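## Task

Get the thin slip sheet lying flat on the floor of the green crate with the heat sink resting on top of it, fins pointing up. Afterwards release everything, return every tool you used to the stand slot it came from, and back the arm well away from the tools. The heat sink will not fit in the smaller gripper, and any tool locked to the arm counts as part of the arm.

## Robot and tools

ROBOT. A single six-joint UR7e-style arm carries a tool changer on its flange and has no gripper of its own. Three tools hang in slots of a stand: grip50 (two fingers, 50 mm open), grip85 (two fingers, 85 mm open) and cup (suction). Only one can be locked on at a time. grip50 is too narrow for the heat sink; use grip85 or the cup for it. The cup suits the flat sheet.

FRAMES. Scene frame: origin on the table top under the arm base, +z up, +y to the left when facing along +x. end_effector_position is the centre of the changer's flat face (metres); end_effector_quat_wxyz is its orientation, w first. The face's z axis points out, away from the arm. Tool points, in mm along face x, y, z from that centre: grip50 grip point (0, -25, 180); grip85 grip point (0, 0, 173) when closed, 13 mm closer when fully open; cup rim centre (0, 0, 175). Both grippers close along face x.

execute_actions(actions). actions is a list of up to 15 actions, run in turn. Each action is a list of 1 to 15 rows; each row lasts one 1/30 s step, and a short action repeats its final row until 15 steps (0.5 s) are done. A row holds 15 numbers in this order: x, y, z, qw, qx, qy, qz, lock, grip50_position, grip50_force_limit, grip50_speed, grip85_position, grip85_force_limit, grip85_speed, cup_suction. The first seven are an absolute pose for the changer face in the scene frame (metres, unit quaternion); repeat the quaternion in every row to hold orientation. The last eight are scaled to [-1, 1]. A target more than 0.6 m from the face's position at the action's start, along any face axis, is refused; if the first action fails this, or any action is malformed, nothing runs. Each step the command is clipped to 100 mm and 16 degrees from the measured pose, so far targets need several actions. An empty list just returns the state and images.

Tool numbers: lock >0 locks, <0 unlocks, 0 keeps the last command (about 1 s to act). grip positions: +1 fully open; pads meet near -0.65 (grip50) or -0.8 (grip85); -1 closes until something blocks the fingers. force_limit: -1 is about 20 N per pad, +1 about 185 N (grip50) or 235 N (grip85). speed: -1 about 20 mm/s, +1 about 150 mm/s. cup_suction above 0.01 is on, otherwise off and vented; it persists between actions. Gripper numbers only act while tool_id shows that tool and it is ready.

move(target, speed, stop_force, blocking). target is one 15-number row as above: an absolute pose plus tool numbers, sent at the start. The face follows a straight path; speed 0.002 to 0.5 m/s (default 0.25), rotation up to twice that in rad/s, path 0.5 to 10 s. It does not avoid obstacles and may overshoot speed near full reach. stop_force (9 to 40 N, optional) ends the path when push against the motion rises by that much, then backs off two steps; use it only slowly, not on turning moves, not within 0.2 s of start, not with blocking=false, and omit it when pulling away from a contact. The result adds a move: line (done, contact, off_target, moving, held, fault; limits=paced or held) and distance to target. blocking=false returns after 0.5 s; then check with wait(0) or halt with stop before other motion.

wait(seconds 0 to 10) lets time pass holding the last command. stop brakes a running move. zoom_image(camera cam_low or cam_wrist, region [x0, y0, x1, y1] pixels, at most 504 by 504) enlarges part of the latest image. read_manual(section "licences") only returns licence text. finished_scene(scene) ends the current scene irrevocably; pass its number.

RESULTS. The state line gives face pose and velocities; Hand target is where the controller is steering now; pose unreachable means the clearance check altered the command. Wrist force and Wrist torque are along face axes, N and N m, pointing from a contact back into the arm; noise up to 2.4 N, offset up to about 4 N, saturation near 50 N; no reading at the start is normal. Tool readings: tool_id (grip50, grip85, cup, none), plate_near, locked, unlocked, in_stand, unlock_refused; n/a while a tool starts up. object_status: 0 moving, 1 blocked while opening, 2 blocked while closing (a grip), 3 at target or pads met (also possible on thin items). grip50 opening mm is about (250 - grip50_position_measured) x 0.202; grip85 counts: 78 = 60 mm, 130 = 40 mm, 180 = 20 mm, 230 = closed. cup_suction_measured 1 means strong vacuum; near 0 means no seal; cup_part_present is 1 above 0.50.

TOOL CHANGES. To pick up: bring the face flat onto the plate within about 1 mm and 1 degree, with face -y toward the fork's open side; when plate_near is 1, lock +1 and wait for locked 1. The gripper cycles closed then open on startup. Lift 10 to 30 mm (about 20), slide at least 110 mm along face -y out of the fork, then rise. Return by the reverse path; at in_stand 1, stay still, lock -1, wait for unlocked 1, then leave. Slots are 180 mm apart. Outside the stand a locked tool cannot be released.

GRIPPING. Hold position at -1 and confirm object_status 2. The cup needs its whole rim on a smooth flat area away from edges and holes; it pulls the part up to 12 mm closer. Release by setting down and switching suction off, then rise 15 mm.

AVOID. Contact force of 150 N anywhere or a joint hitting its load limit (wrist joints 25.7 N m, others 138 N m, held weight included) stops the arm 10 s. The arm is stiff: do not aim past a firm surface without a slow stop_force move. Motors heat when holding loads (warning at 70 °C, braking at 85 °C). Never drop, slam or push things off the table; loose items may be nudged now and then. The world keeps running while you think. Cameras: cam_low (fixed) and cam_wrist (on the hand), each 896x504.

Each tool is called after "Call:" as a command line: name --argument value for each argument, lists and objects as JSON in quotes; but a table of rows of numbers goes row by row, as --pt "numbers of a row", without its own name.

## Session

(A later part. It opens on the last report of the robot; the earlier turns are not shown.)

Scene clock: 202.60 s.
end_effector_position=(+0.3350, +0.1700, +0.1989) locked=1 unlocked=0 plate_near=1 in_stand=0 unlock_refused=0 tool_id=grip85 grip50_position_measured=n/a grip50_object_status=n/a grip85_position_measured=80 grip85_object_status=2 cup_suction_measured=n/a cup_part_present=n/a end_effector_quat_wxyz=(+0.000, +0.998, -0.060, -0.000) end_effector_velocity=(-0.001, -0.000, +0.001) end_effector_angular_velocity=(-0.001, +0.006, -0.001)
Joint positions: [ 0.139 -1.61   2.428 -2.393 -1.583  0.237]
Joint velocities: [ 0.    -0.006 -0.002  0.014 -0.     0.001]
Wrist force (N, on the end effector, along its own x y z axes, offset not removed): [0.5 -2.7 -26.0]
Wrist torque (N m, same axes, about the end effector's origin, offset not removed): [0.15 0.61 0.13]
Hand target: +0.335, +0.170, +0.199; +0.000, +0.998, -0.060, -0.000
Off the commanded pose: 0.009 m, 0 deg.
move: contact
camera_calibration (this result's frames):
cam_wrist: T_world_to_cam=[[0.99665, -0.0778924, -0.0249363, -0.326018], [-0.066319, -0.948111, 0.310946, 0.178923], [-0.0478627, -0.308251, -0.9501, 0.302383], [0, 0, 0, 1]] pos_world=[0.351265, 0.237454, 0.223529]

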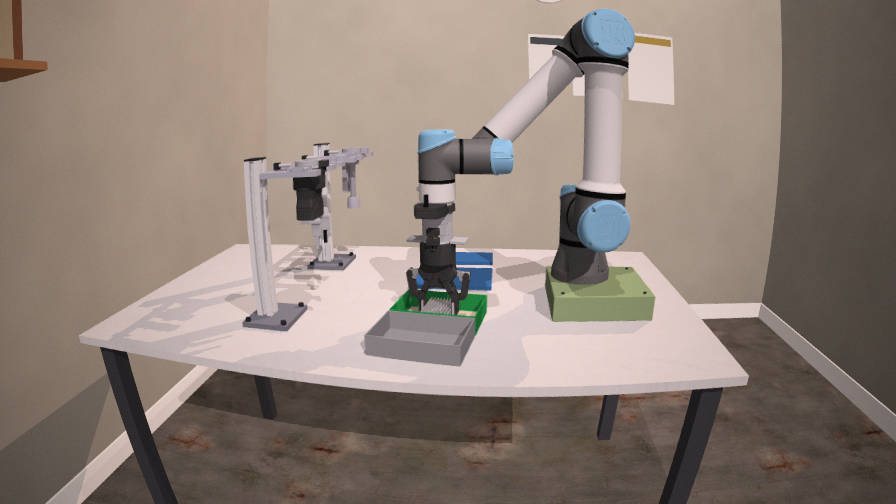

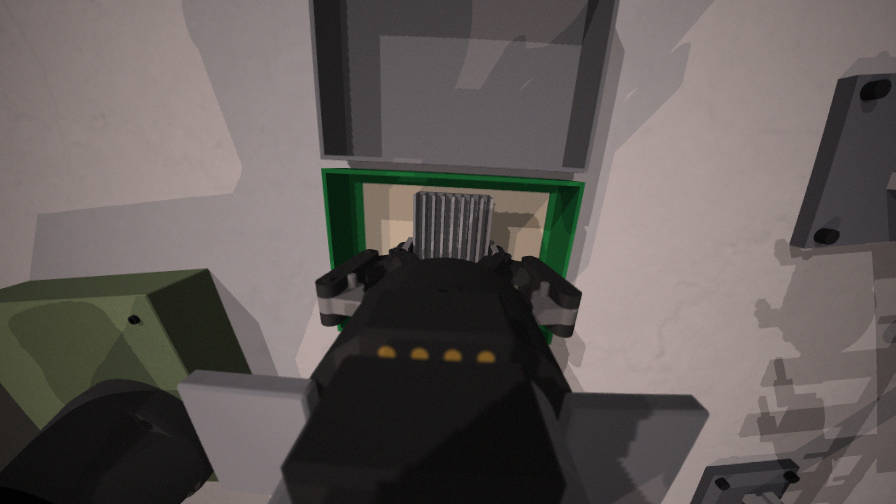

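Call:
move --target '[0.335,0.17,0.1992,0,0.9982,-0.06,0,0,1,0,0,0.8,-0.3,-0.5,0]'

Call:
move --target '[0.335,0.17,0.30,0,0.9982,-0.06,0,0,1,0,0,0.8,-0.3,-0.5,0]' --speed 0.1

Call:
move --target '[0.47,-0.0145,0.381,0,0.7040,0.7102,0,0,1,0,0,1,-0.3,-0.5,0]'

Call:
move --target '[0.6238,-0.0132,0.381,0,0.7040,0.7102,0,0,1,0,0,1,-0.3,-0.5,0]' --speed 0.08

Call:
move --target '[0.6238,-0.0132,0.362,0,0.7040,0.7102,0,0,1,0,0,1,-0.3,-0.5,0]' --speed 0.01 --stop_force 15

Call:
execute_actions --actions '[[[0.6238,-0.0132,0.362,0,0.7040,0.7102,0,-1,1,0,0,1,-0.3,-0.5,0]],[[0.6238,-0.0132,0.362,0,0.7040,0.7102,0,-1,1,0,0,1,-0.3,-0.5,0]],[[0.6238,-0.0132,0.362,0,0.7040,0.7102,0,-1,1,0,0,1,-0.3,-0.5,0]]]'

Scene clock: 207.67 s.
end_effector_position=(+0.3350, +0.1700, +0.1992) locked=1 unlocked=0 plate_near=1 in_stand=0 unlock_refused=0 tool_id=grip85 grip50_position_measured=n/a grip50_object_status=n/a grip85_position_measured=28 grip85_object_status=0 cup_suction_measured=n/a cup_part_present=n/a end_effector_quat_wxyz=(-0.000, +0.998, -0.060, +0.000) end_effector_velocity=(-0.000, -0.000, +0.000) end_effector_angular_velocity=(-0.001, +0.000, -0.001)
Joint positions: [ 0.139 -1.611  2.428 -2.392 -1.583  0.237]
Joint velocities: [-0.001 -0.001  0.     0.001 -0.001 -0.   ]
Wrist force (N, on the end effector, along its own x y z axes, offset not removed): [4.6 -1.1 -3.2]
Wrist torque (N m, same axes, about the end effector's origin, offset not removed): [0.01 -0.08 -0.05]
Hand target: +0.335, +0.170, +0.199; -0.000, +0.998, -0.060, +0.000
Off the commanded pose: 0.000 m, 0 deg.
move: done
camera_calibration (this result's frames):
cam_wrist: T_world_to_cam=[[0.996654, -0.0778985, -0.0247366, -0.326076], [-0.0663882, -0.948118, 0.31091, 0.178861], [-0.0476727, -0.308228, -0.950117, 0.302642], [0, 0, 0, 1]] pos_world=[0.351287, 0.237463, 0.223869]

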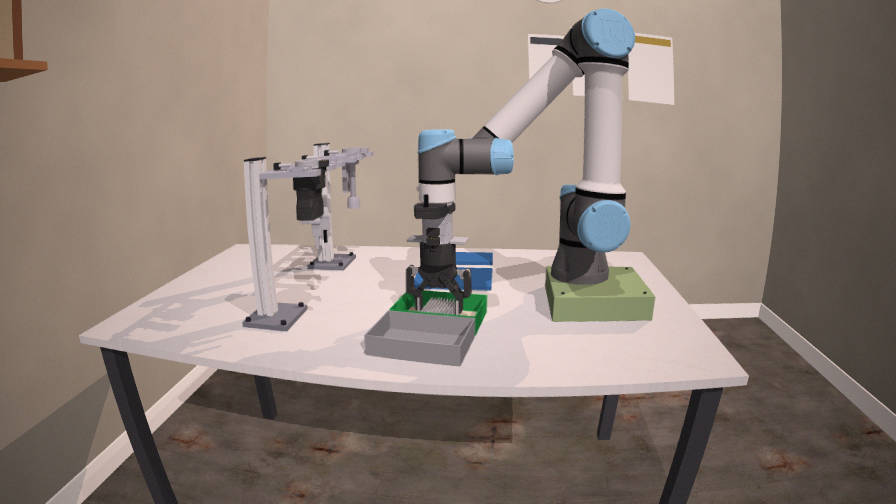

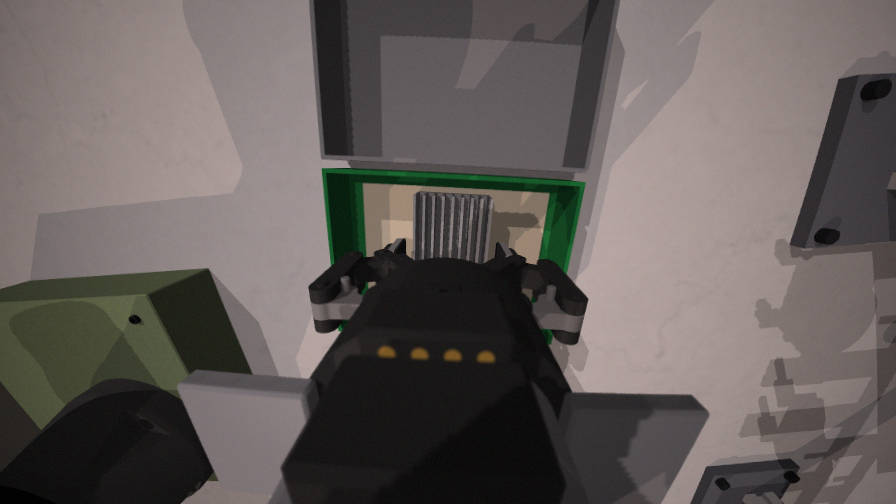

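Scene clock: 209.13 s.
end_effector_position=(+0.3349, +0.1700, +0.2998) locked=1 unlocked=0 plate_near=1 in_stand=0 unlock_refused=0 tool_id=grip85 grip50_position_measured=n/a grip50_object_status=n/a grip85_position_measured=28 grip85_object_status=3 cup_suction_measured=n/a cup_part_present=n/a end_effector_quat_wxyz=(+0.000, +0.998, -0.060, +0.000) end_effector_velocity=(+0.000, -0.000, +0.001) end_effector_angular_velocity=(-0.001, +0.001, +0.001)
Joint positions: [ 0.143 -1.809  2.268 -2.034 -1.583  0.241]
Joint velocities: [ 0.    -0.001 -0.003  0.006 -0.001 -0.   ]
Wrist force (N, on the end effector, along its own x y z axes, offset not removed): [1.9 -3.5 -4.6]
Wrist torque (N m, same axes, about the end effector's origin, offset not removed): [-0.24 -0.01 -0.06]
Hand target: +0.335, +0.170, +0.300; -0.000, +0.998, -0.060, -0.000
Off the commanded pose: 0.000 m, 0 deg.
move: done
camera_calibration (this result's frames):
cam_wrist: T_world_to_cam=[[0.996655, -0.0778802, -0.0247843, -0.323491], [-0.0663538, -0.948105, 0.310956, 0.147567], [-0.0477155, -0.308271, -0.950101, 0.398236], [0, 0, 0, 1]] pos_world=[0.351202, 0.23748, 0.32446]

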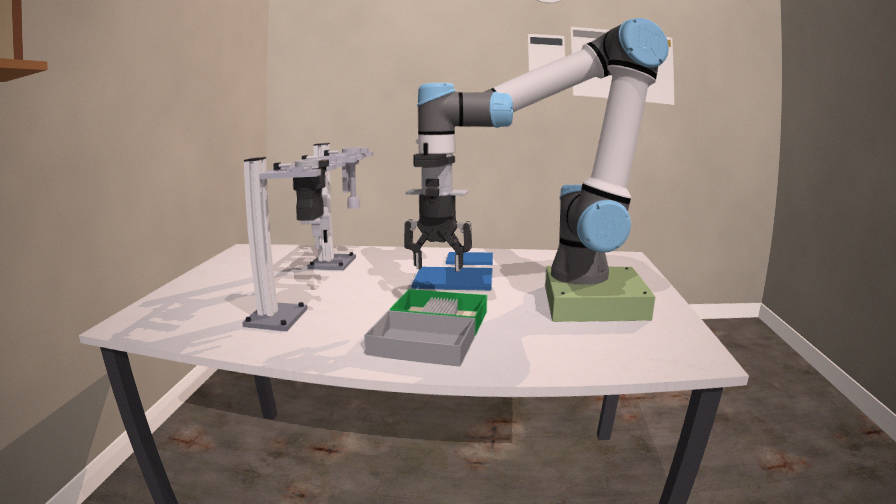

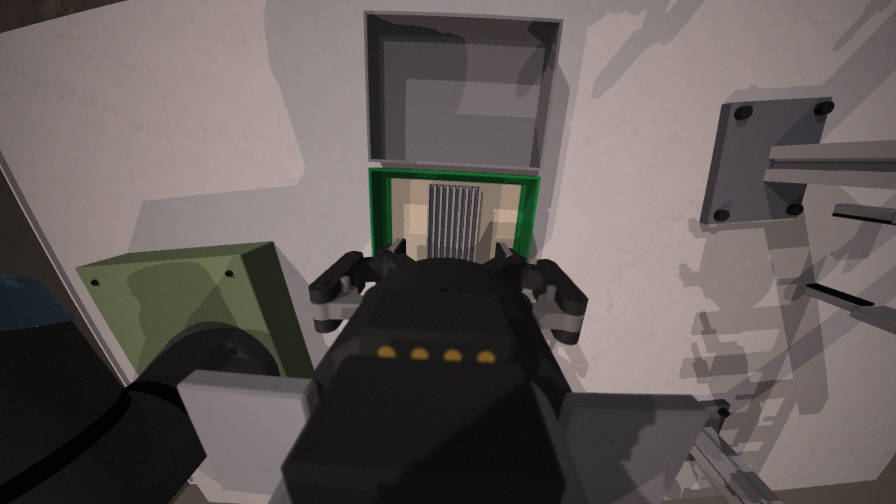

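Scene clock: 213.00 s.
end_effector_position=(+0.4699, -0.0144, +0.3811) locked=1 unlocked=0 plate_near=1 in_stand=0 unlock_refused=0 tool_id=grip85 grip50_position_measured=n/a grip50_object_status=n/a grip85_position_measured=3 grip85_object_status=3 cup_suction_measured=n/a cup_part_present=n/a end_effector_quat_wxyz=(+0.001, +0.704, +0.710, -0.000) end_effector_velocity=(+0.001, -0.001, +0.001) end_effector_angular_velocity=(-0.000, -0.001, +0.008)
Joint positions: [-0.286 -1.644  1.904 -1.841 -1.581 -1.887]
Joint velocities: [-0.002  0.    -0.003  0.001  0.    -0.01 ]
Wrist force (N, on the end effector, along its own x y z axes, offset not removed): [-4.9 2.1 -2.1]
Wrist torque (N m, same axes, about the end effector's origin, offset not removed): [0.08 0.22 -0.05]
Hand target: +0.470, -0.015, +0.381; +0.001, +0.704, +0.710, -0.000
Off the commanded pose: 0.000 m, 0 deg.
move: done
camera_calibration (this result's frames):
cam_wrist: T_world_to_cam=[[-0.0499284, 0.998418, -0.0258466, 0.0373683], [0.948657, 0.0555013, 0.311399, -0.506259], [0.312341, -0.00897193, -0.949928, 0.260095], [0, 0, 0, 1]] pos_world=[0.400894, -0.00687759, 0.405685]

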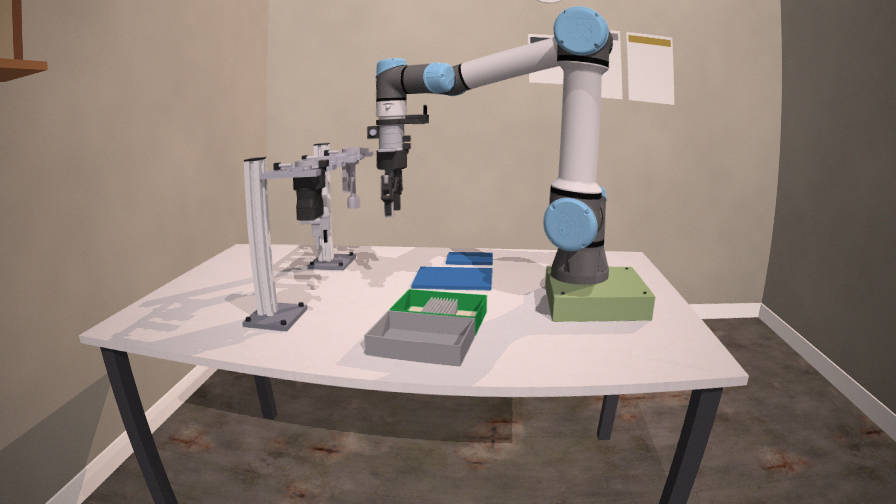

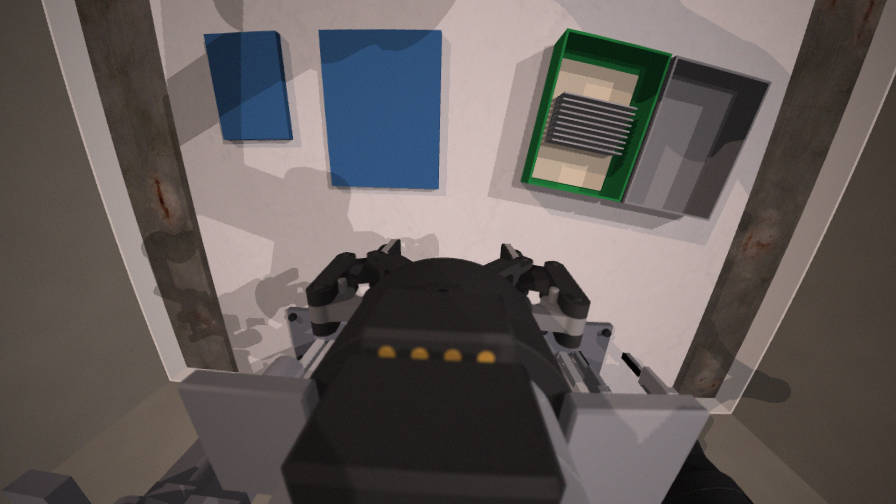

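Scene clock: 215.33 s.
end_effector_position=(+0.6236, -0.0133, +0.3812) locked=1 unlocked=0 plate_near=1 in_stand=0 unlock_refused=0 tool_id=grip85 grip50_position_measured=n/a grip50_object_status=n/a grip85_position_measured=3 grip85_object_status=3 cup_suction_measured=n/a cup_part_present=n/a end_effector_quat_wxyz=(-0.000, +0.704, +0.710, +0.000) end_effector_velocity=(+0.002, +0.000, +0.000) end_effector_angular_velocity=(+0.003, +0.000, +0.001)
Joint positions: [-0.207 -1.277  1.489 -1.791 -1.58  -1.809]
Joint velocities: [ 0.001  0.005 -0.007  0.003  0.003 -0.   ]
Wrist force (N, on the end effector, along its own x y z axes, offset not removed): [-5.1 1.7 -1.9]
Wrist torque (N m, same axes, about the end effector's origin, offset not removed): [0.00 0.20 -0.01]
Hand target: +0.624, -0.013, +0.381; -0.000, +0.704, +0.710, +0.000
Off the commanded pose: 0.000 m, 0 deg.
move: done
camera_calibration (this result's frames):
cam_wrist: T_world_to_cam=[[-0.0508022, 0.998407, -0.0245652, 0.0439396], [0.948789, 0.0559275, 0.31092, -0.652076], [0.311798, -0.00751182, -0.950119, 0.212639], [0, 0, 0, 1]] pos_world=[0.554614, -0.00580328, 0.405855]

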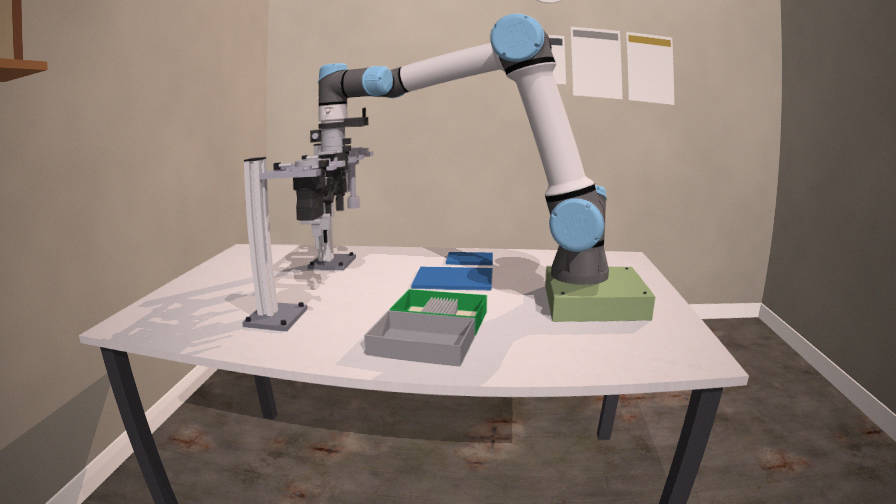

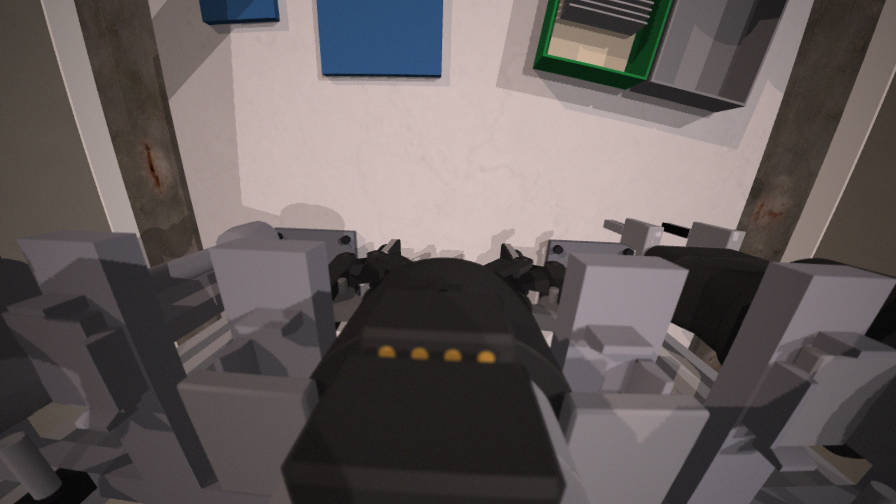

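Scene clock: 217.47 s.
end_effector_position=(+0.6238, -0.0132, +0.3621) locked=1 unlocked=0 plate_near=1 in_stand=1 unlock_refused=0 tool_id=grip85 grip50_position_measured=n/a grip50_object_status=n/a grip85_position_measured=3 grip85_object_status=3 cup_suction_measured=n/a cup_part_present=n/a end_effector_quat_wxyz=(-0.000, +0.704, +0.710, -0.000) end_effector_velocity=(+0.000, -0.001, -0.003) end_effector_angular_velocity=(+0.000, +0.002, -0.002)
Joint positions: [-0.207 -1.266  1.524 -1.838 -1.58  -1.809]
Joint velocities: [-0.001  0.003  0.003 -0.003 -0.     0.001]
Wrist force (N, on the end effector, along its own x y z axes, offset not removed): [-3.1 -0.7 -0.9]
Wrist torque (N m, same axes, about the end effector's origin, offset not removed): [-0.19 0.09 0.02]
Hand target: +0.624, -0.013, +0.362; -0.000, +0.704, +0.710, -0.000
Off the commanded pose: 0.000 m, 0 deg.
move: done
camera_calibration (this result's frames):
cam_wrist: T_world_to_cam=[[-0.0508019, 0.9984, -0.0248232, 0.0435102], [0.948786, 0.0560076, 0.310915, -0.646346], [0.311808, -0.0077568, -0.950113, 0.194469], [0, 0, 0, 1]] pos_world=[0.554817, -0.00573181, 0.386806]

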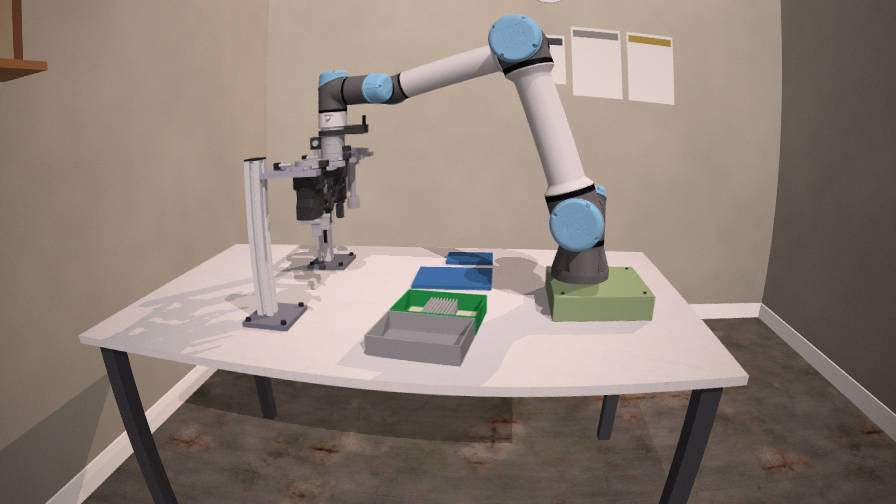

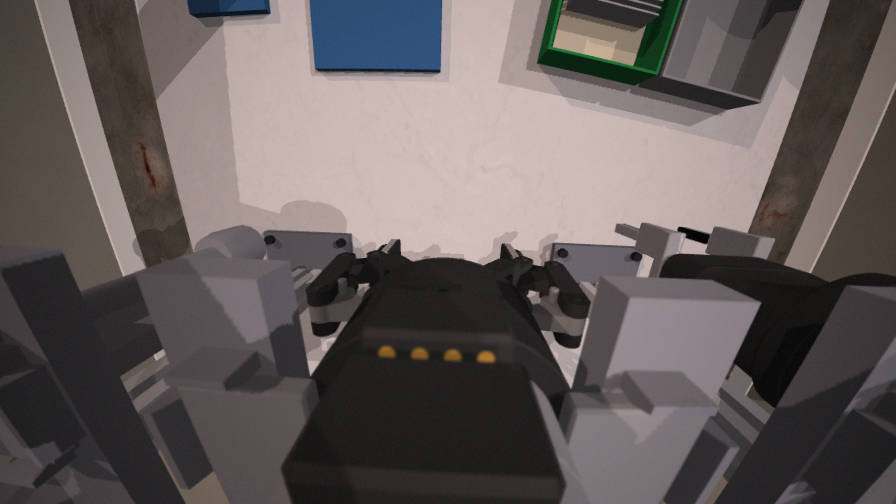

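Scene clock: 218.97 s.
end_effector_position=(+0.6238, -0.0132, +0.3620) locked=0 unlocked=1 plate_near=1 in_stand=1 unlock_refused=0 tool_id=none grip50_position_measured=n/a grip50_object_status=n/a grip85_position_measured=n/a grip85_object_status=n/a cup_suction_measured=n/a cup_part_present=n/a end_effector_quat_wxyz=(+0.000, +0.704, +0.710, -0.000) end_effector_velocity=(-0.000, -0.000, +0.001) end_effector_angular_velocity=(-0.001, -0.002, -0.001)
Joint positions: [-0.207 -1.266  1.524 -1.838 -1.581 -1.809]
Joint velocities: [-0.001 -0.002  0.     0.    -0.     0.   ]
Wrist force (N, on the end effector, along its own x y z axes, offset not removed): [-3.0 -0.7 -4.8]
Wrist torque (N m, same axes, about the end effector's origin, offset not removed): [-0.15 0.25 0.02]
Hand target: +0.624, -0.013, +0.362; +0.000, +0.704, +0.710, -0.000
Off the commanded pose: 0.000 m, 0 deg.
camera_calibration (this result's frames):
cam_wrist: T_world_to_cam=[[-0.0507961, 0.998399, -0.0248711, 0.0435277], [0.948785, 0.0560171, 0.310916, -0.646289], [0.311811, -0.00780399, -0.950112, 0.194332], [0, 0, 0, 1]] pos_world=[0.554806, -0.00573823, 0.386662]

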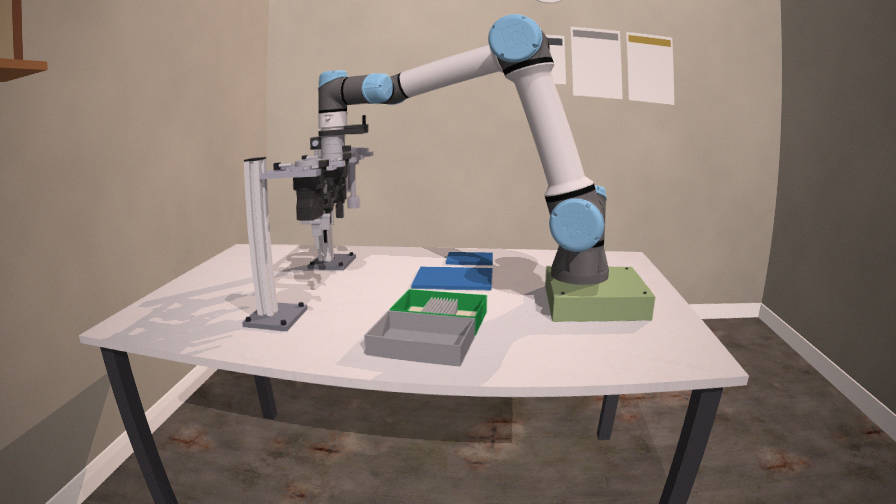

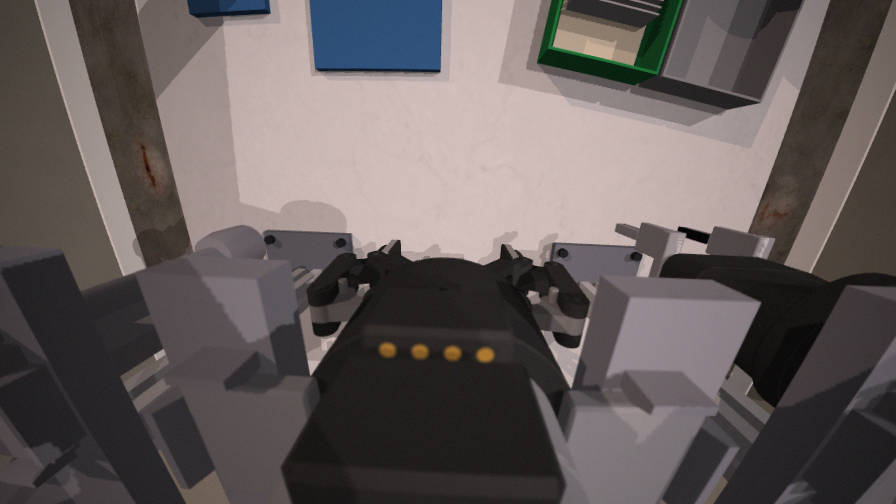

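Call:
move --target '[0.6238,-0.0132,0.40,0,0.7040,0.7102,0,0,1,0,0,1,-0.3,-0.5,0]' --speed 0.05

Call:
move --target '[0.40,0.1,0.43,0,0.7040,0.7102,0,0,1,0,0,1,-0.3,-0.5,0]'

Call:
execute_actions --actions '[]'

Scene clock: 222.63 s.
end_effector_position=(+0.6238, -0.0132, +0.3998) locked=0 unlocked=1 plate_near=0 in_stand=0 unlock_refused=0 tool_id=none grip50_position_measured=n/a grip50_object_status=n/a grip85_position_measured=n/a grip85_object_status=n/a cup_suction_measured=n/a cup_part_present=n/a end_effector_quat_wxyz=(+0.000, +0.704, +0.710, +0.000) end_effector_velocity=(+0.000, -0.000, +0.002) end_effector_angular_velocity=(+0.000, -0.000, +0.000)
Joint positions: [-0.206 -1.285  1.451 -1.746 -1.58  -1.808]
Joint velocities: [-0.    -0.001 -0.004  0.004  0.    -0.001]
Wrist force (N, on the end effector, along its own x y z axes, offset not removed): [-1.7 -0.2 -1.8]
Wrist torque (N m, same axes, about the end effector's origin, offset not removed): [-0.07 0.15 -0.03]
Hand target: +0.624, -0.013, +0.400; +0.000, +0.704, +0.710, +0.000
Off the commanded pose: 0.000 m, 0 deg.
move: done
camera_calibration (this result's frames):
cam_wrist: T_world_to_cam=[[-0.0508012, 0.9984, -0.0248155, 0.0444278], [0.948778, 0.0560048, 0.31094, -0.658032], [0.311832, -0.00774835, -0.950106, 0.230277], [0, 0, 0, 1]] pos_world=[0.554775, -0.00571954, 0.424499]

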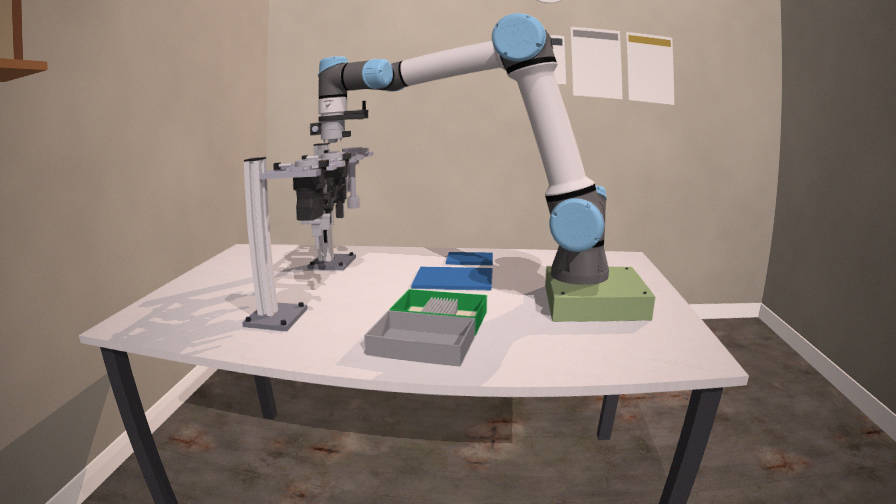

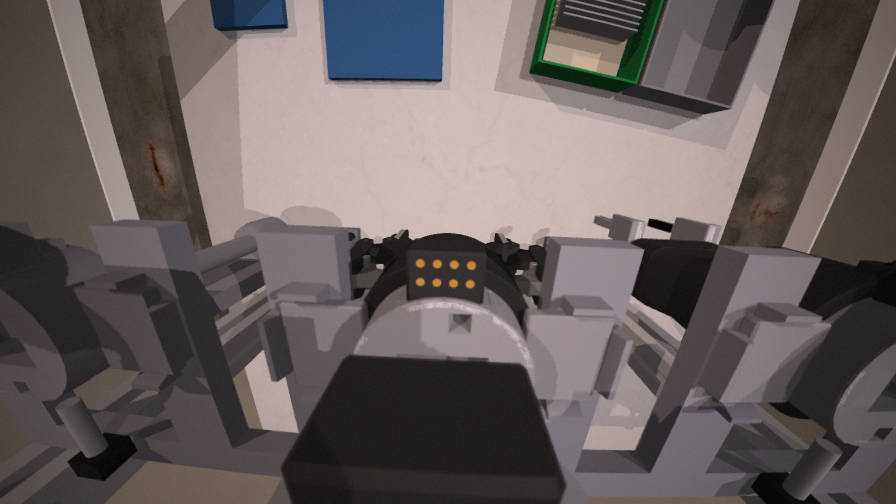

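Scene clock: 224.23 s.
end_effector_position=(+0.4001, +0.1000, +0.4297) locked=0 unlocked=1 plate_near=0 in_stand=0 unlock_refused=0 tool_id=none grip50_position_measured=n/a grip50_object_status=n/a grip85_position_measured=n/a grip85_object_status=n/a cup_suction_measured=n/a cup_part_present=n/a end_effector_quat_wxyz=(-0.000, +0.704, +0.710, +0.000) end_effector_velocity=(-0.001, +0.001, +0.000) end_effector_angular_velocity=(+0.001, -0.000, -0.002)
Joint positions: [-0.047 -1.811  1.919 -1.686 -1.581 -1.649]
Joint velocities: [ 0.001 -0.004  0.002  0.002  0.001  0.002]
Wrist force (N, on the end effector, along its own x y z axes, offset not removed): [-4.4 0.8 -2.8]
Wrist torque (N m, same axes, about the end effector's origin, offset not removed): [0.02 0.24 0.03]
Hand target: +0.400, +0.100, +0.430; -0.000, +0.704, +0.710, +0.000
Off the commanded pose: 0.000 m, 0 deg.
move: done
camera_calibration (this result's frames):
cam_wrist: T_world_to_cam=[[-0.0508057, 0.998409, -0.0244549, -0.0793795], [0.948847, 0.0558951, 0.310748, -0.461407], [0.311621, -0.00741622, -0.950178, 0.329322], [0, 0, 0, 1]] pos_world=[0.331149, 0.107486, 0.454355]

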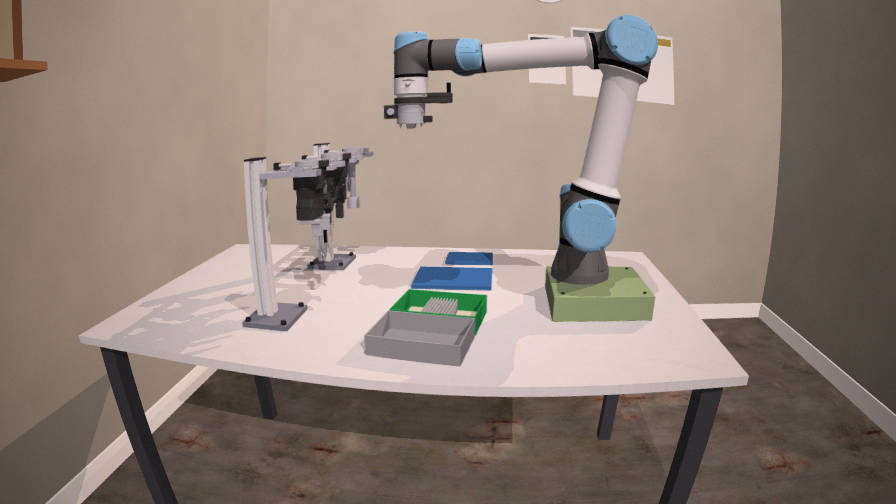

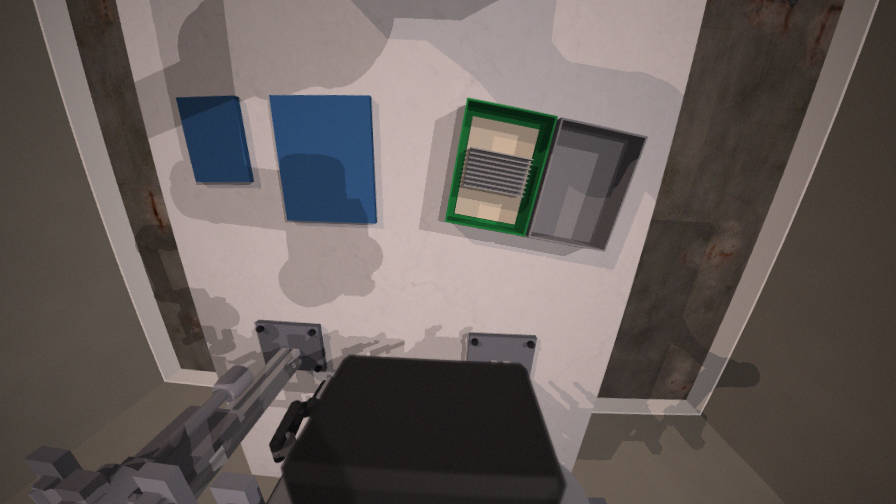

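Scene clock: 224.23 s.
end_effector_position=(+0.4001, +0.1000, +0.4297) locked=0 unlocked=1 plate_near=0 in_stand=0 unlock_refused=0 tool_id=none grip50_position_measured=n/a grip50_object_status=n/a grip85_position_measured=n/a grip85_object_status=n/a cup_suction_measured=n/a cup_part_present=n/a end_effector_quat_wxyz=(-0.000, +0.704, +0.710, +0.000) end_effector_velocity=(-0.001, +0.001, +0.000) end_effector_angular_velocity=(+0.001, -0.000, -0.002)
Joint positions: [-0.047 -1.811  1.919 -1.686 -1.581 -1.649]
Joint velocities: [ 0.001 -0.004  0.002  0.002  0.001  0.002]
Wrist force (N, on the end effector, along its own x y z axes, offset not removed): [-4.4 0.8 -2.8]
Wrist torque (N m, same axes, about the end effector's origin, offset not removed): [0.02 0.24 0.03]
Hand target: +0.400, +0.100, +0.430; -0.000, +0.704, +0.710, +0.000
Off the commanded pose: 0.000 m, 0 deg.
camera_calibration (this result's frames):
cam_wrist: T_world_to_cam=[[-0.0508057, 0.998409, -0.0244549, -0.0793795], [0.948847, 0.0558951, 0.310748, -0.461407], [0.311621, -0.00741622, -0.950178, 0.329322], [0, 0, 0, 1]] pos_world=[0.331149, 0.107486, 0.454355]

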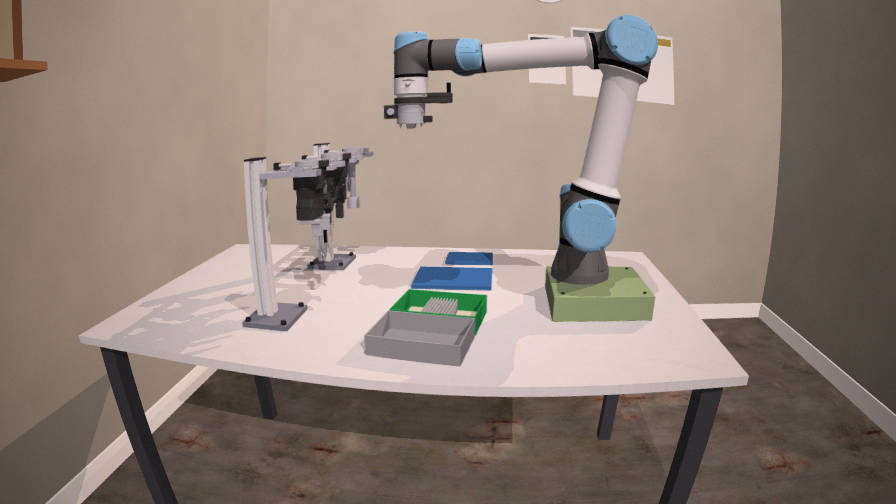

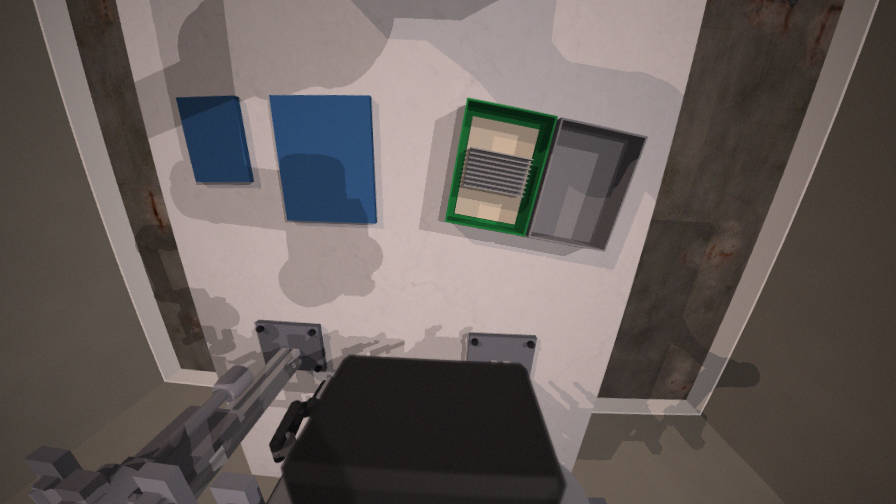

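Call:
finished_scene --scene 2

The scene is finished: the task was done.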